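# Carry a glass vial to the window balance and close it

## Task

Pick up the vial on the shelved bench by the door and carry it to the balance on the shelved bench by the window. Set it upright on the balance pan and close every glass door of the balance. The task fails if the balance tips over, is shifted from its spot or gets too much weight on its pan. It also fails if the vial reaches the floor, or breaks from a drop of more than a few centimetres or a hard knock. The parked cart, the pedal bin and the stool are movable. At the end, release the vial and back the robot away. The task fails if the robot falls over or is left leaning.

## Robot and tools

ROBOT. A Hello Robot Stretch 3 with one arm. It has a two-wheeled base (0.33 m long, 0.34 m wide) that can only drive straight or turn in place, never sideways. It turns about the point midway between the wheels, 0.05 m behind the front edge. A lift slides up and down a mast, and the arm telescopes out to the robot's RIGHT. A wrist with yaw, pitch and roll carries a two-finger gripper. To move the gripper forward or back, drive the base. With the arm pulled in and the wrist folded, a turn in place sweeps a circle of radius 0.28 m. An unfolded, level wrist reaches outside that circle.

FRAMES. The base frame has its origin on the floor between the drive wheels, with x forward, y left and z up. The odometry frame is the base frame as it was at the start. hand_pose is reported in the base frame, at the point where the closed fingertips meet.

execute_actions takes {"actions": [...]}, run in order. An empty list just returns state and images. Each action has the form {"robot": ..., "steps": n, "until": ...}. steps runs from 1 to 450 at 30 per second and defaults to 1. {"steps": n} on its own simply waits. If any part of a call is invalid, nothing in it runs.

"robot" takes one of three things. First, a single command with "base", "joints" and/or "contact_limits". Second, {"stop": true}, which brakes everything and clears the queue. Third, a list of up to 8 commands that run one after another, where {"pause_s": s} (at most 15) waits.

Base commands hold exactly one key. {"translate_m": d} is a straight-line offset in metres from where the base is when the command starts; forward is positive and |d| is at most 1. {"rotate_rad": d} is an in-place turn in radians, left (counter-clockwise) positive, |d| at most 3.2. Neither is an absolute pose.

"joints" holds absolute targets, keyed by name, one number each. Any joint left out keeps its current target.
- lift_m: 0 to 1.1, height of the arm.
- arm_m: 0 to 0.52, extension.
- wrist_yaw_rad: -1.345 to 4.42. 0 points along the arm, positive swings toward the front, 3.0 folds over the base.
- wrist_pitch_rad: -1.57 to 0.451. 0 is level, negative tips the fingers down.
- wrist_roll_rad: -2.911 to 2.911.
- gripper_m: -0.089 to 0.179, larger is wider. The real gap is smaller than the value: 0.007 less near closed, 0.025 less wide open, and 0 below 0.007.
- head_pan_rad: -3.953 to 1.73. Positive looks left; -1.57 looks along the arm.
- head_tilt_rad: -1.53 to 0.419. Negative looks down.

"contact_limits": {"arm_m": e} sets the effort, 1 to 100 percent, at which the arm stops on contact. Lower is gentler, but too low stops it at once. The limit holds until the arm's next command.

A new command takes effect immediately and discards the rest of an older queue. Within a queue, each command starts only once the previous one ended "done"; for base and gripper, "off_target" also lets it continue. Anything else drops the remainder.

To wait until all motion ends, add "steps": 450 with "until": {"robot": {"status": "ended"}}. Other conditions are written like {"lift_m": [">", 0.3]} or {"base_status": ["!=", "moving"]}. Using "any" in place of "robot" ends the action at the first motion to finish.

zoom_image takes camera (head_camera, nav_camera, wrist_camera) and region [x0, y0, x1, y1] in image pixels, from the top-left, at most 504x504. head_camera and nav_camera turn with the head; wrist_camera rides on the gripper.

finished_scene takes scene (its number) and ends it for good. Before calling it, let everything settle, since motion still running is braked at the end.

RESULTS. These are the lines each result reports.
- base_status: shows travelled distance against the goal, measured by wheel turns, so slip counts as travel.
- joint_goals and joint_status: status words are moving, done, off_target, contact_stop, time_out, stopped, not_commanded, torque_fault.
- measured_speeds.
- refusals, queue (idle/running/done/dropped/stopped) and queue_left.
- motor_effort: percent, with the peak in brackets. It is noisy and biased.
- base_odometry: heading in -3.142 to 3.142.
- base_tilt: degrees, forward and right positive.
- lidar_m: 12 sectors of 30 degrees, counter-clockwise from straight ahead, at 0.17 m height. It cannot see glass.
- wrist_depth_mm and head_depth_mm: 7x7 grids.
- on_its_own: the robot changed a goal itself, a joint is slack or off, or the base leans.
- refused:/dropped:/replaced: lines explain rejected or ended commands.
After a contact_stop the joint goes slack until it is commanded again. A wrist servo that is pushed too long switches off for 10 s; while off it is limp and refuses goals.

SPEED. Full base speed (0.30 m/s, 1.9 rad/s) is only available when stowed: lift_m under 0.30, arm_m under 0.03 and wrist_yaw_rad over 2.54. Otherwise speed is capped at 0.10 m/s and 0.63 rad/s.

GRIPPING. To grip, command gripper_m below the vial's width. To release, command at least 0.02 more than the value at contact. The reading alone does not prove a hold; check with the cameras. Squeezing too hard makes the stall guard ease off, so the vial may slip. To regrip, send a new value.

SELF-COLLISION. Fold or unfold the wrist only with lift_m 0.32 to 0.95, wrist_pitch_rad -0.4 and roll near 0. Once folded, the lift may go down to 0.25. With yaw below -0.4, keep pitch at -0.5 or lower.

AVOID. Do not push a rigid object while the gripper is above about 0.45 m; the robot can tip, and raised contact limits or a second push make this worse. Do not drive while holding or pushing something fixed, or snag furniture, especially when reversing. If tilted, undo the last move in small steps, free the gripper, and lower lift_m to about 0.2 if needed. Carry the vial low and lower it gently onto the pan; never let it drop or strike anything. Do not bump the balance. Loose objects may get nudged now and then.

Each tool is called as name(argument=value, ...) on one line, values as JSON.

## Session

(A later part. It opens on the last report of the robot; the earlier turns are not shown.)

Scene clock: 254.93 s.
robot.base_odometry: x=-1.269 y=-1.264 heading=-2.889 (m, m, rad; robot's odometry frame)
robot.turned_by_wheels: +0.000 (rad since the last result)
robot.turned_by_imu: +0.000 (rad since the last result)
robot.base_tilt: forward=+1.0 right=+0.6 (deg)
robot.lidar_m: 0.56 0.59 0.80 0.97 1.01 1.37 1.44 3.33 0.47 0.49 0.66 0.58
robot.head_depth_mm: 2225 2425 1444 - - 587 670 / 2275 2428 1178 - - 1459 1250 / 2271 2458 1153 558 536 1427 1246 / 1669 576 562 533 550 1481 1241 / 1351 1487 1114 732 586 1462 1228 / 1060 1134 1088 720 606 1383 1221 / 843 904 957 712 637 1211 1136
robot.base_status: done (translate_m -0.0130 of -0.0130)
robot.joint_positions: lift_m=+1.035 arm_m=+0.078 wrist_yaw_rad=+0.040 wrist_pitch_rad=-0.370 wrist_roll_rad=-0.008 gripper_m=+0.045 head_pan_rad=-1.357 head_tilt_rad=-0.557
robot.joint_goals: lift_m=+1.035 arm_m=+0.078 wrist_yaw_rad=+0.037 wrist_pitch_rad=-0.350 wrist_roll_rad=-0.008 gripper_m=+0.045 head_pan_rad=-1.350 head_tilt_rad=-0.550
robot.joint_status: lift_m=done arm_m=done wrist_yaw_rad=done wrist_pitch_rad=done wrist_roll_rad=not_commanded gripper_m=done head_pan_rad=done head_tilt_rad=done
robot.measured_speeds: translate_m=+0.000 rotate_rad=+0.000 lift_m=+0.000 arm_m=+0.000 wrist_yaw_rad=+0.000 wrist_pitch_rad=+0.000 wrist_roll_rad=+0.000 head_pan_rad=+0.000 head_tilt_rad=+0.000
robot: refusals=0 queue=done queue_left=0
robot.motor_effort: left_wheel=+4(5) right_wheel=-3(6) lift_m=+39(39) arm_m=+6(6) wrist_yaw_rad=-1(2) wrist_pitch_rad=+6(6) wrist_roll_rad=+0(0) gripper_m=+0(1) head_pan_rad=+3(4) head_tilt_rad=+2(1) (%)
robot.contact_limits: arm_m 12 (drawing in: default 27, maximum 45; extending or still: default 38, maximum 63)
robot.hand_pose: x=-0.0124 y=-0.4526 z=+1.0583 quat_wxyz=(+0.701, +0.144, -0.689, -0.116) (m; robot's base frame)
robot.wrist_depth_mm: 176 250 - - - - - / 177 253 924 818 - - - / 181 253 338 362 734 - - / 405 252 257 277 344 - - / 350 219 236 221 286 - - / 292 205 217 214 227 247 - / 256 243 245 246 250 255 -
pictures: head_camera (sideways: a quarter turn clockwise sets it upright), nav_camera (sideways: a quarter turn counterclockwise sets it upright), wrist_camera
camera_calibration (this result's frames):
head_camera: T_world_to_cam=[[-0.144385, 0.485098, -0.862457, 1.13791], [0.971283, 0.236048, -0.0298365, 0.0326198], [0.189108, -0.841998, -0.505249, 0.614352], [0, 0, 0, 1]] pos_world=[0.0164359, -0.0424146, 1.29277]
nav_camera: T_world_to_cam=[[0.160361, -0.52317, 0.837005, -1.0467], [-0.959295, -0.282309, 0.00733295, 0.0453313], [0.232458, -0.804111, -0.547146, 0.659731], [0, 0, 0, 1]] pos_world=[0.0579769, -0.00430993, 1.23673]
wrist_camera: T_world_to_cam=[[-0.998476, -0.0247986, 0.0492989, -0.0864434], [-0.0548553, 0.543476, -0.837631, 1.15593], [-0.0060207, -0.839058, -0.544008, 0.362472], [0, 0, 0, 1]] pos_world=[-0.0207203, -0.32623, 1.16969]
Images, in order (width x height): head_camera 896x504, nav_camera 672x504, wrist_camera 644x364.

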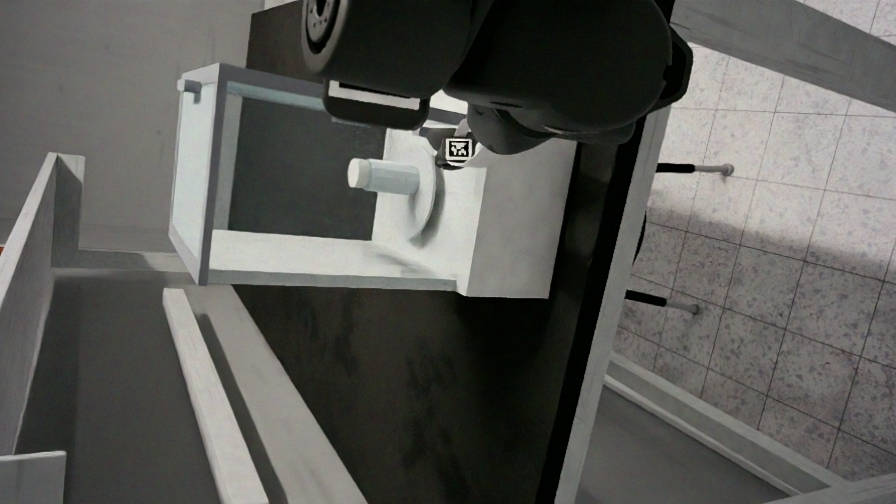

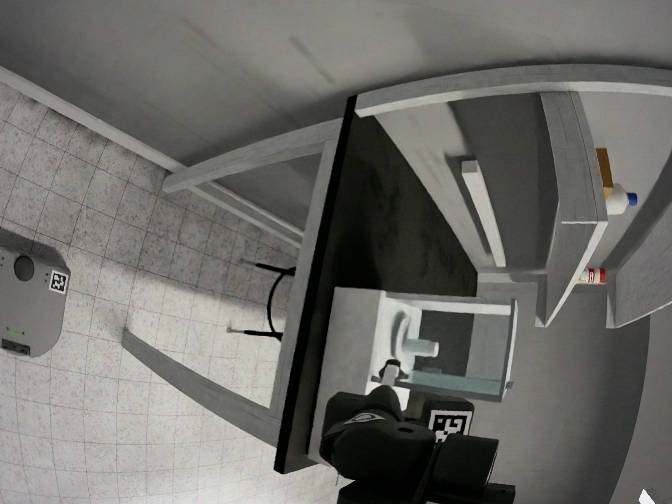

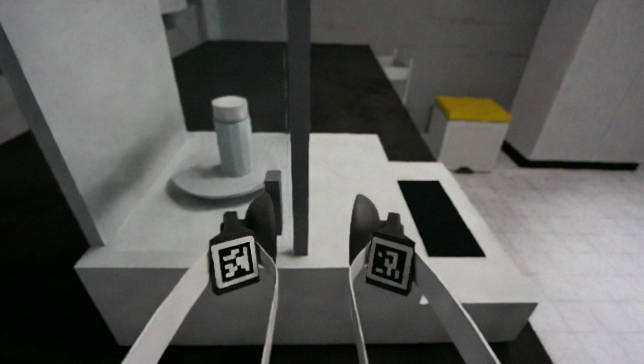

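execute_actions(actions=[{"robot": {"base": {"translate_m": -0.006}}, "steps": 100, "until": {"robot": {"status": "ended"}}}])

Scene clock: 256.83 s.
robot.base_odometry: x=-1.263 y=-1.262 heading=-2.889 (m, m, rad; robot's odometry frame)
robot.turned_by_wheels: +0.000 (rad since the last result)
robot.turned_by_imu: +0.000 (rad since the last result)
robot.base_tilt: forward=+1.1 right=+0.4 (deg)
robot.lidar_m: 0.57 0.59 0.81 0.97 1.01 1.37 1.44 3.35 0.47 0.47 0.66 0.59
robot.head_depth_mm: 2219 2422 1448 - - 588 674 / 2292 2419 1177 - - 1449 1224 / 2278 2472 1157 556 535 1457 1239 / 1676 569 596 541 551 1487 1240 / 1358 1493 1112 696 587 1471 1228 / 1076 1146 1093 723 606 1390 1227 / 879 914 963 714 639 1212 1163
robot.base_status: done (translate_m -0.0060 of -0.0060)
robot.joint_positions: lift_m=+1.035 arm_m=+0.078 wrist_yaw_rad=+0.040 wrist_pitch_rad=-0.370 wrist_roll_rad=-0.008 gripper_m=+0.045 head_pan_rad=-1.357 head_tilt_rad=-0.557
robot.joint_goals: lift_m=+1.035 arm_m=+0.078 wrist_yaw_rad=+0.037 wrist_pitch_rad=-0.350 wrist_roll_rad=-0.008 gripper_m=+0.045 head_pan_rad=-1.350 head_tilt_rad=-0.550
robot.joint_status: lift_m=done arm_m=done wrist_yaw_rad=done wrist_pitch_rad=done wrist_roll_rad=not_commanded gripper_m=done head_pan_rad=done head_tilt_rad=done
robot.measured_speeds: translate_m=+0.000 rotate_rad=+0.000 lift_m=+0.000 arm_m=+0.000 wrist_yaw_rad=+0.000 wrist_pitch_rad=+0.000 wrist_roll_rad=+0.000 head_pan_rad=+0.000 head_tilt_rad=+0.000
robot: refusals=0 queue=done queue_left=0
robot.motor_effort: left_wheel=+4(6) right_wheel=-3(6) lift_m=+40(40) arm_m=+6(6) wrist_yaw_rad=-2(2) wrist_pitch_rad=+6(6) wrist_roll_rad=+0(0) gripper_m=+0(1) head_pan_rad=+4(3) head_tilt_rad=+3(3) (%)
robot.contact_limits: arm_m 12 (drawing in: default 27, maximum 45; extending or still: default 38, maximum 63)
robot.hand_pose: x=-0.0124 y=-0.4526 z=+1.0583 quat_wxyz=(+0.701, +0.144, -0.689, -0.116) (m; robot's base frame)
robot.wrist_depth_mm: 184 260 - - - - - / 184 261 906 867 - - - / 189 262 353 363 726 - - / 201 255 257 275 353 - - / 341 224 235 222 283 - - / 290 208 217 214 227 251 - / 257 240 243 244 252 261 -
pictures: head_camera (sideways: a quarter turn clockwise sets it upright), nav_camera (sideways: a quarter turn counterclockwise sets it upright), wrist_camera
camera_calibration (this result's frames):
head_camera: T_world_to_cam=[[-0.144386, 0.485089, -0.862462, 1.13792], [0.971282, 0.236052, -0.0298367, 0.0326201], [0.189112, -0.842002, -0.505241, 0.614341], [0, 0, 0, 1]] pos_world=[0.0164361, -0.0424146, 1.29277]
nav_camera: T_world_to_cam=[[0.160361, -0.523161, 0.83701, -1.04671], [-0.959294, -0.282313, 0.00733366, 0.0453304], [0.232462, -0.804115, -0.547138, 0.65972], [0, 0, 0, 1]] pos_world=[0.057977, -0.00431034, 1.23673]
wrist_camera: T_world_to_cam=[[-0.998476, -0.0248005, 0.0492992, -0.0864442], [-0.0548565, 0.543476, -0.837631, 1.15593], [-0.00601927, -0.839058, -0.544008, 0.362472], [0, 0, 0, 1]] pos_world=[-0.0207201, -0.32623, 1.16969]
Images, in order (width x height): head_camera 896x504, nav_camera 672x504, wrist_camera 644x364.

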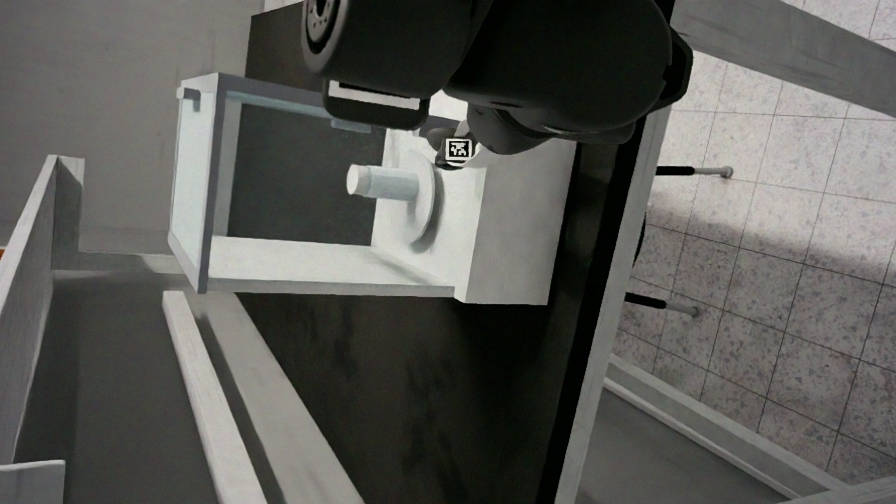

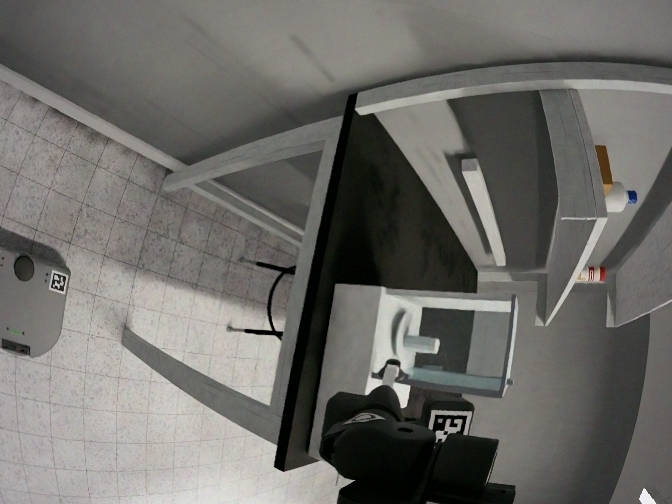

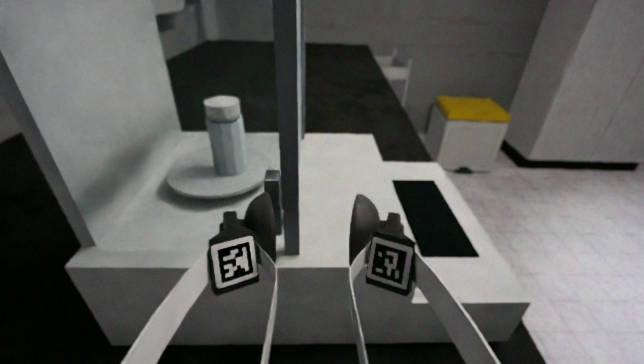

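execute_actions(actions=[{"robot": {"base": {"translate_m": -0.004}}, "steps": 100, "until": {"robot": {"status": "ended"}}}])

Scene clock: 258.43 s.
robot.base_odometry: x=-1.259 y=-1.261 heading=-2.889 (m, m, rad; robot's odometry frame)
robot.turned_by_wheels: +0.000 (rad since the last result)
robot.turned_by_imu: +0.000 (rad since the last result)
robot.base_tilt: forward=+1.1 right=+0.7 (deg)
robot.lidar_m: 0.57 0.59 0.81 0.97 1.01 1.36 1.45 3.31 0.47 0.47 0.66 0.60
robot.head_depth_mm: 2242 2434 1446 - - 585 679 / 2272 2434 1185 - - 1451 1195 / 2289 2474 1163 556 536 1461 1242 / 1685 1632 617 548 551 1490 1235 / 1371 1491 1034 697 587 1469 1226 / 1082 1148 1089 721 606 1388 1220 / 892 926 973 711 638 1217 1156
robot.base_status: done (translate_m -0.0040 of -0.0040)
robot.joint_positions: lift_m=+1.035 arm_m=+0.078 wrist_yaw_rad=+0.042 wrist_pitch_rad=-0.370 wrist_roll_rad=-0.008 gripper_m=+0.045 head_pan_rad=-1.357 head_tilt_rad=-0.557
robot.joint_goals: lift_m=+1.035 arm_m=+0.078 wrist_yaw_rad=+0.037 wrist_pitch_rad=-0.350 wrist_roll_rad=-0.008 gripper_m=+0.045 head_pan_rad=-1.350 head_tilt_rad=-0.550
robot.joint_status: lift_m=done arm_m=done wrist_yaw_rad=done wrist_pitch_rad=done wrist_roll_rad=not_commanded gripper_m=done head_pan_rad=done head_tilt_rad=done
robot.measured_speeds: translate_m=+0.000 rotate_rad=+0.000 lift_m=+0.000 arm_m=+0.000 wrist_yaw_rad=+0.000 wrist_pitch_rad=+0.000 wrist_roll_rad=+0.000 head_pan_rad=+0.000 head_tilt_rad=+0.000
robot: refusals=0 queue=done queue_left=0
robot.motor_effort: left_wheel=+5(6) right_wheel=-4(7) lift_m=+40(39) arm_m=+6(6) wrist_yaw_rad=-4(3) wrist_pitch_rad=+6(6) wrist_roll_rad=+0(0) gripper_m=-2(2) head_pan_rad=+5(3) head_tilt_rad=+3(2) (%)
robot.contact_limits: arm_m 12 (drawing in: default 27, maximum 45; extending or still: default 38, maximum 63)
robot.hand_pose: x=-0.0118 y=-0.4526 z=+1.0583 quat_wxyz=(+0.701, +0.145, -0.689, -0.115) (m; robot's base frame)
robot.wrist_depth_mm: 187 266 - - - - - / 188 267 910 874 - - - / 192 266 352 362 741 - - / 206 254 260 289 362 - - / 344 222 230 226 289 - - / 289 209 218 215 230 252 - / 255 243 244 247 250 261 -
pictures: head_camera (sideways: a quarter turn clockwise sets it upright), nav_camera (sideways: a quarter turn counterclockwise sets it upright), wrist_camera
camera_calibration (this result's frames):
head_camera: T_world_to_cam=[[-0.144385, 0.485084, -0.862466, 1.13792], [0.971282, 0.236052, -0.0298369, 0.0326203], [0.189113, -0.842005, -0.505236, 0.614334], [0, 0, 0, 1]] pos_world=[0.0164361, -0.0424147, 1.29277]
nav_camera: T_world_to_cam=[[0.160361, -0.523156, 0.837014, -1.04671], [-0.959294, -0.282314, 0.00733411, 0.0453298], [0.232463, -0.804118, -0.547133, 0.659713], [0, 0, 0, 1]] pos_world=[0.0579771, -0.00431071, 1.23673]
wrist_camera: T_world_to_cam=[[-0.99841, -0.0273241, 0.0493002, -0.0870055], [-0.0562308, 0.543335, -0.83763, 1.15587], [-0.00389905, -0.839071, -0.544008, 0.362515], [0, 0, 0, 1]] pos_world=[-0.0204581, -0.326228, 1.16969]
Images, in order (width x height): head_camera 896x504, nav_camera 672x504, wrist_camera 644x364.

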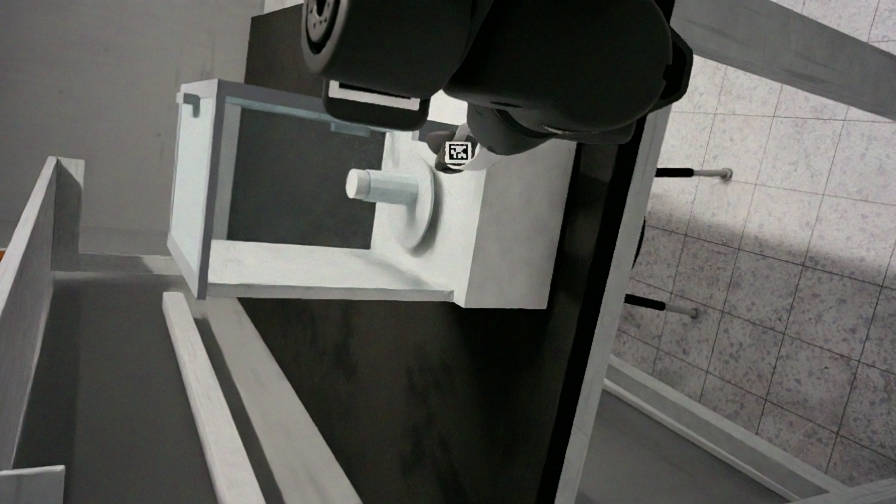

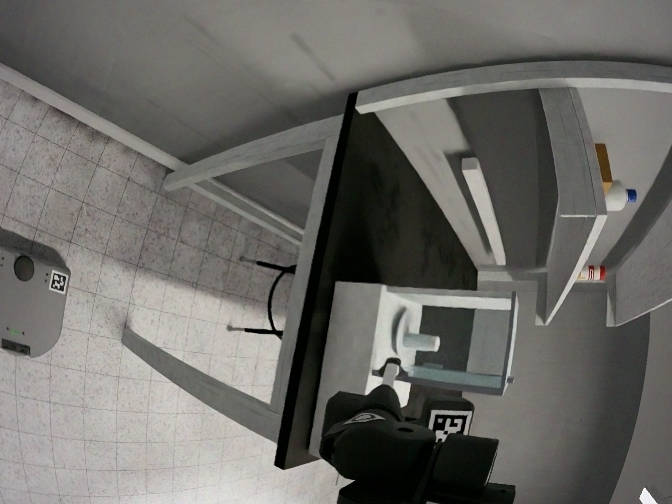

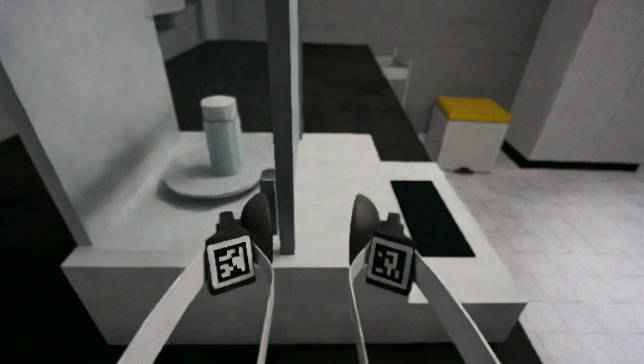

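execute_actions(actions=[{"robot": [{"base": {"translate_m": 0.008}}, {"joints": {"arm_m": 0.0, "head_pan_rad": -1.5, "head_tilt_rad": -0.3}}], "steps": 200, "until": {"robot": {"status": "ended"}}}])

Scene clock: 267.70 s.
robot.base_odometry: x=-1.267 y=-1.263 heading=-2.889 (m, m, rad; robot's odometry frame)
robot.turned_by_wheels: +0.000 (rad since the last result)
robot.turned_by_imu: +0.000 (rad since the last result)
robot.base_tilt: forward=+1.1 right=+0.7 (deg)
robot.lidar_m: 0.56 0.59 0.80 0.97 1.01 1.37 1.44 3.33 0.47 0.48 0.66 0.59
robot.head_depth_mm: 2347 2483 2605 2751 2788 - - / 2379 2515 2618 1784 936 - - / 2380 2485 2656 1162 665 - - / 2426 2554 2703 1352 569 508 943 / 1689 2342 2654 1118 569 506 1339 / 1495 1172 1727 1088 699 520 1255 / 1199 1136 1232 1208 774 557 1253
robot.base_status: done (translate_m +0.0080 of +0.0080)
robot.joint_positions: lift_m=+1.035 arm_m=+0.000 wrist_yaw_rad=+0.039 wrist_pitch_rad=-0.370 wrist_roll_rad=-0.008 gripper_m=+0.045 head_pan_rad=-1.493 head_tilt_rad=-0.310
robot.joint_goals: lift_m=+1.035 arm_m=+0.000 wrist_yaw_rad=+0.037 wrist_pitch_rad=-0.350 wrist_roll_rad=-0.008 gripper_m=+0.045 head_pan_rad=-1.500 head_tilt_rad=-0.300
robot.joint_status: lift_m=done arm_m=done wrist_yaw_rad=done wrist_pitch_rad=done wrist_roll_rad=not_commanded gripper_m=done head_pan_rad=done head_tilt_rad=done
robot.measured_speeds: translate_m=+0.000 rotate_rad=+0.000 lift_m=+0.000 arm_m=+0.000 wrist_yaw_rad=+0.000 wrist_pitch_rad=+0.000 wrist_roll_rad=+0.000 head_pan_rad=+0.000 head_tilt_rad=+0.000
robot: refusals=0 queue=done queue_left=0
robot.motor_effort: left_wheel=+3(9) right_wheel=-3(3) lift_m=+40(39) arm_m=-5(6) wrist_yaw_rad=-2(5) wrist_pitch_rad=+6(6) wrist_roll_rad=+0(0) gripper_m=+0(1) head_pan_rad=-4(23) head_tilt_rad=+4(15) (%)
robot.hand_pose: x=-0.0125 y=-0.3754 z=+1.0583 quat_wxyz=(+0.701, +0.144, -0.689, -0.116) (m; robot's base frame)
robot.wrist_depth_mm: 620 250 - - - - - / 676 273 821 870 - - - / 589 299 332 364 739 - - / 451 300 282 284 346 - - / 360 335 281 289 301 - - / 299 303 297 307 300 - - / 649 877 - - 363 - -
pictures: head_camera (sideways: a quarter turn clockwise sets it upright), nav_camera (sideways: a quarter turn counterclockwise sets it upright), wrist_camera
camera_calibration (this result's frames):
head_camera: T_world_to_cam=[[-0.0598192, 0.274656, -0.95968, 1.26426], [0.994915, 0.0944451, -0.0349858, 0.0391899], [0.081028, -0.956893, -0.278909, 0.320468], [0, 0, 0, 1]] pos_world=[0.0106697, -0.044285, 1.30404]
nav_camera: T_world_to_cam=[[0.0708854, -0.319516, 0.944926, -1.18695], [-0.988981, -0.145944, 0.0248411, 0.0227135], [0.129969, -0.936275, -0.32634, 0.373032], [0, 0, 0, 1]] pos_world=[0.0581179, -0.0266727, 1.24275]
wrist_camera: T_world_to_cam=[[-0.998492, -0.0241613, 0.0492986, -0.0844368], [-0.0545082, 0.543511, -0.837631, 1.114], [-0.00655607, -0.839054, -0.544008, 0.427221], [0, 0, 0, 1]] pos_world=[-0.0207865, -0.249049, 1.16969]
Images, in order (width x height): head_camera 896x504, nav_camera 672x504, wrist_camera 644x364.

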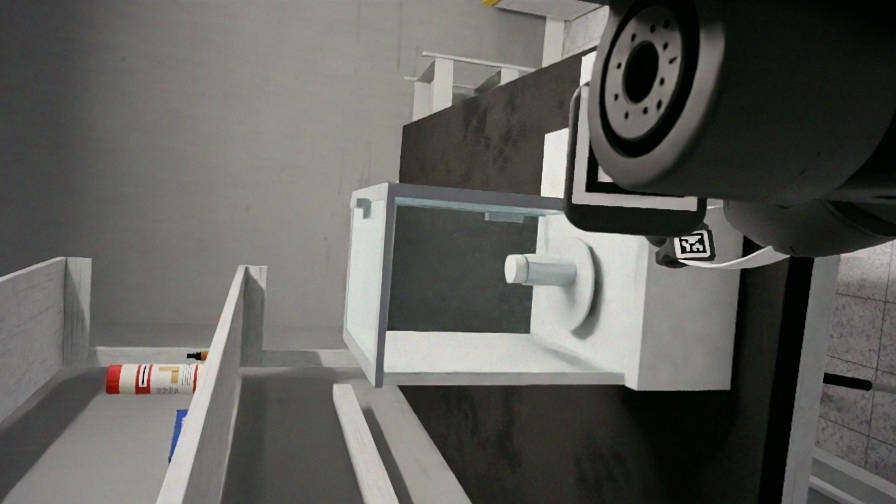

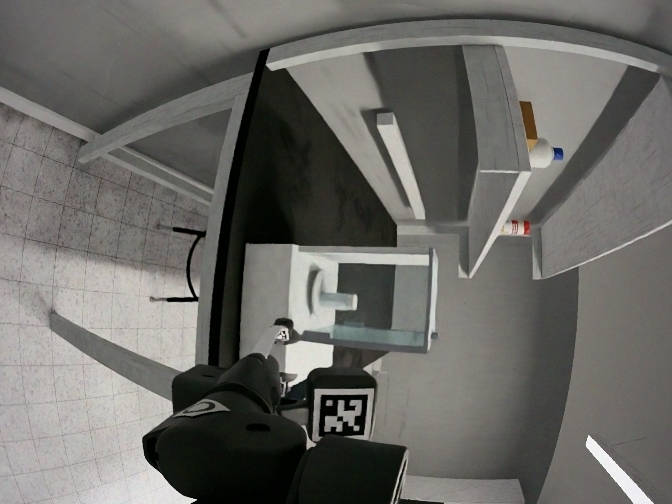

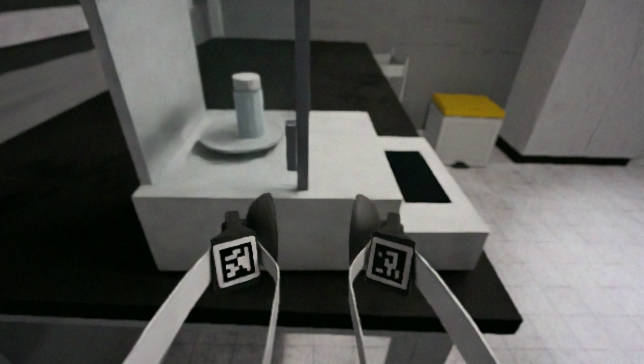

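zoom_image(camera="head_camera", region=[330, 170, 570, 410])

zoom_image(camera="head_camera", region=[335, 175, 415, 255])

Region (330, 170, 570, 410) of head_camera's 896x504 image, scaled by 2.100, with more detail than that image has.

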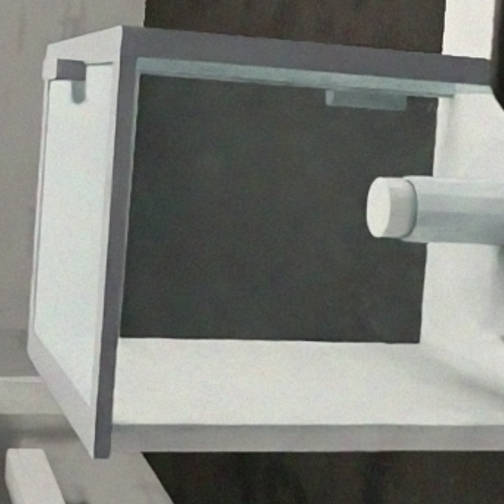

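Region (335, 175, 415, 255) of head_camera's 896x504 image, scaled by 6.300, with more detail than that image has.

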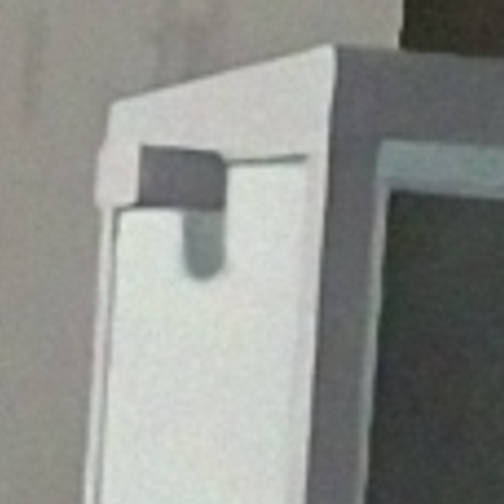

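execute_actions(actions=[{"robot": {"joints": {"wrist_yaw_rad": 1.6, "head_tilt_rad": -0.55}}, "steps": 150, "until": {"robot": {"status": "ended"}}}])

Scene clock: 273.50 s.
robot.base_odometry: x=-1.267 y=-1.263 heading=-2.889 (m, m, rad; robot's odometry frame)
robot.turned_by_wheels: +0.000 (rad since the last result)
robot.turned_by_imu: +0.000 (rad since the last result)
robot.base_tilt: forward=+1.1 right=+0.4 (deg)
robot.lidar_m: 0.56 0.58 0.80 0.97 1.01 1.37 1.44 3.34 0.47 0.48 0.66 0.58
robot.head_depth_mm: 2271 2485 2722 - - - 1199 / 2301 2502 1245 - - - 763 / 2323 2469 1039 542 - - 1172 / 2334 2532 1188 563 539 1547 - / 1642 2234 1004 552 543 1586 - / 1415 1516 1048 703 570 - - / 1146 1211 1111 734 - - -
robot.base_status: done (translate_m +0.0080 of +0.0080)
robot.joint_positions: lift_m=+1.035 arm_m=+0.000 wrist_yaw_rad=+1.597 wrist_pitch_rad=-0.370 wrist_roll_rad=-0.008 gripper_m=+0.045 head_pan_rad=-1.493 head_tilt_rad=-0.543
robot.joint_goals: lift_m=+1.035 arm_m=+0.000 wrist_yaw_rad=+1.600 wrist_pitch_rad=-0.350 wrist_roll_rad=-0.008 gripper_m=+0.045 head_pan_rad=-1.500 head_tilt_rad=-0.550
robot.joint_status: lift_m=done arm_m=done wrist_yaw_rad=done wrist_pitch_rad=done wrist_roll_rad=not_commanded gripper_m=done head_pan_rad=done head_tilt_rad=done
robot.measured_speeds: translate_m=+0.000 rotate_rad=+0.000 lift_m=+0.000 arm_m=+0.000 wrist_yaw_rad=+0.000 wrist_pitch_rad=+0.000 wrist_roll_rad=+0.000 head_pan_rad=+0.000 head_tilt_rad=+0.000
robot: refusals=0 queue=done queue_left=0
robot.motor_effort: left_wheel=+4(3) right_wheel=-2(2) lift_m=+40(39) arm_m=-5(5) wrist_yaw_rad=+3(2) wrist_pitch_rad=+6(6) wrist_roll_rad=+0(0) gripper_m=+0(0) head_pan_rad=-4(4) head_tilt_rad=-3(15) (%)
robot.hand_pose: x=+0.2088 y=-0.1394 z=+1.0583 quat_wxyz=(+0.580, +0.587, -0.389, +0.410) (m; robot's base frame)
robot.wrist_depth_mm: 429 431 431 434 429 424 423 / 467 462 470 469 472 449 474 / 508 510 509 512 520 503 519 / 547 558 568 566 573 510 485 / 631 622 627 620 616 522 382 / 703 712 731 735 750 634 328 / 813 823 822 817 844 847 346
pictures: head_camera (sideways: a quarter turn clockwise sets it upright), nav_camera (sideways: a quarter turn counterclockwise sets it upright), wrist_camera
camera_calibration (this result's frames):
head_camera: T_world_to_cam=[[-0.0763933, 0.487985, -0.869503, 1.14668], [0.994339, 0.101881, -0.0301834, 0.0329314], [0.0738565, -0.866886, -0.493005, 0.599124], [0, 0, 0, 1]] pos_world=[0.0106049, -0.0435477, 1.29341]
nav_camera: T_world_to_cam=[[0.087092, -0.528225, 0.844626, -1.05619], [-0.988703, -0.149652, 0.00835685, 0.0441776], [0.121985, -0.835813, -0.535291, 0.644981], [0, 0, 0, 1]] pos_world=[0.0569863, -0.0122136, 1.23697]
wrist_camera: T_world_to_cam=[[0.0113708, -0.998719, 0.0492988, -0.204476], [-0.544164, -0.0475426, -0.837631, 1.01761], [0.838902, -0.0173021, -0.544008, 0.564752], [0, 0, 0, 1]] pos_world=[0.082302, -0.146063, 1.16969]
Images, in order (width x height): head_camera 896x504, nav_camera 672x504, wrist_camera 644x364.

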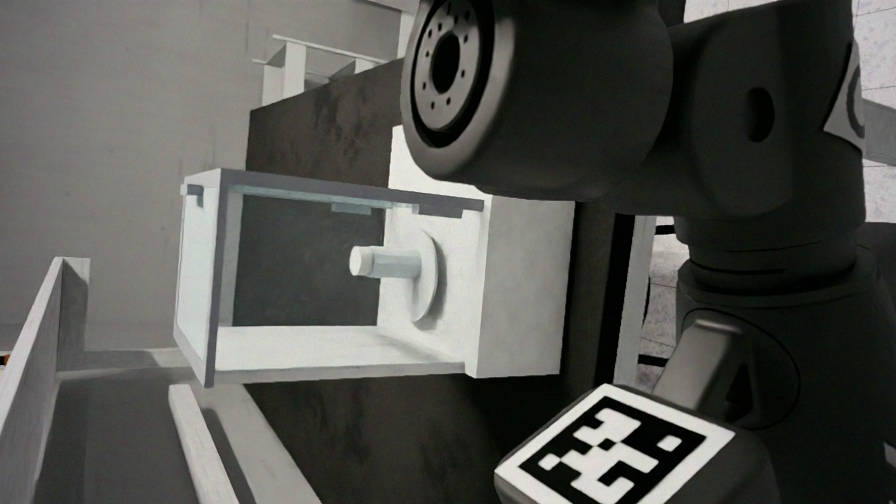

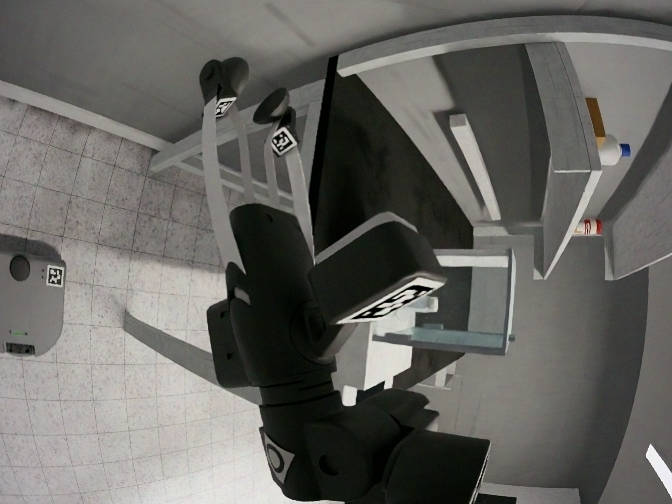

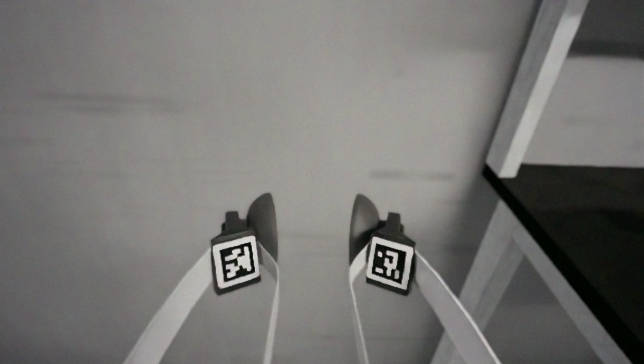

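The vial stands upright on the pan. All three door handles sit against the front frame, and the gripper is clear of the balance.

finished_scene(scene=2)

The scene is finished: the task was done.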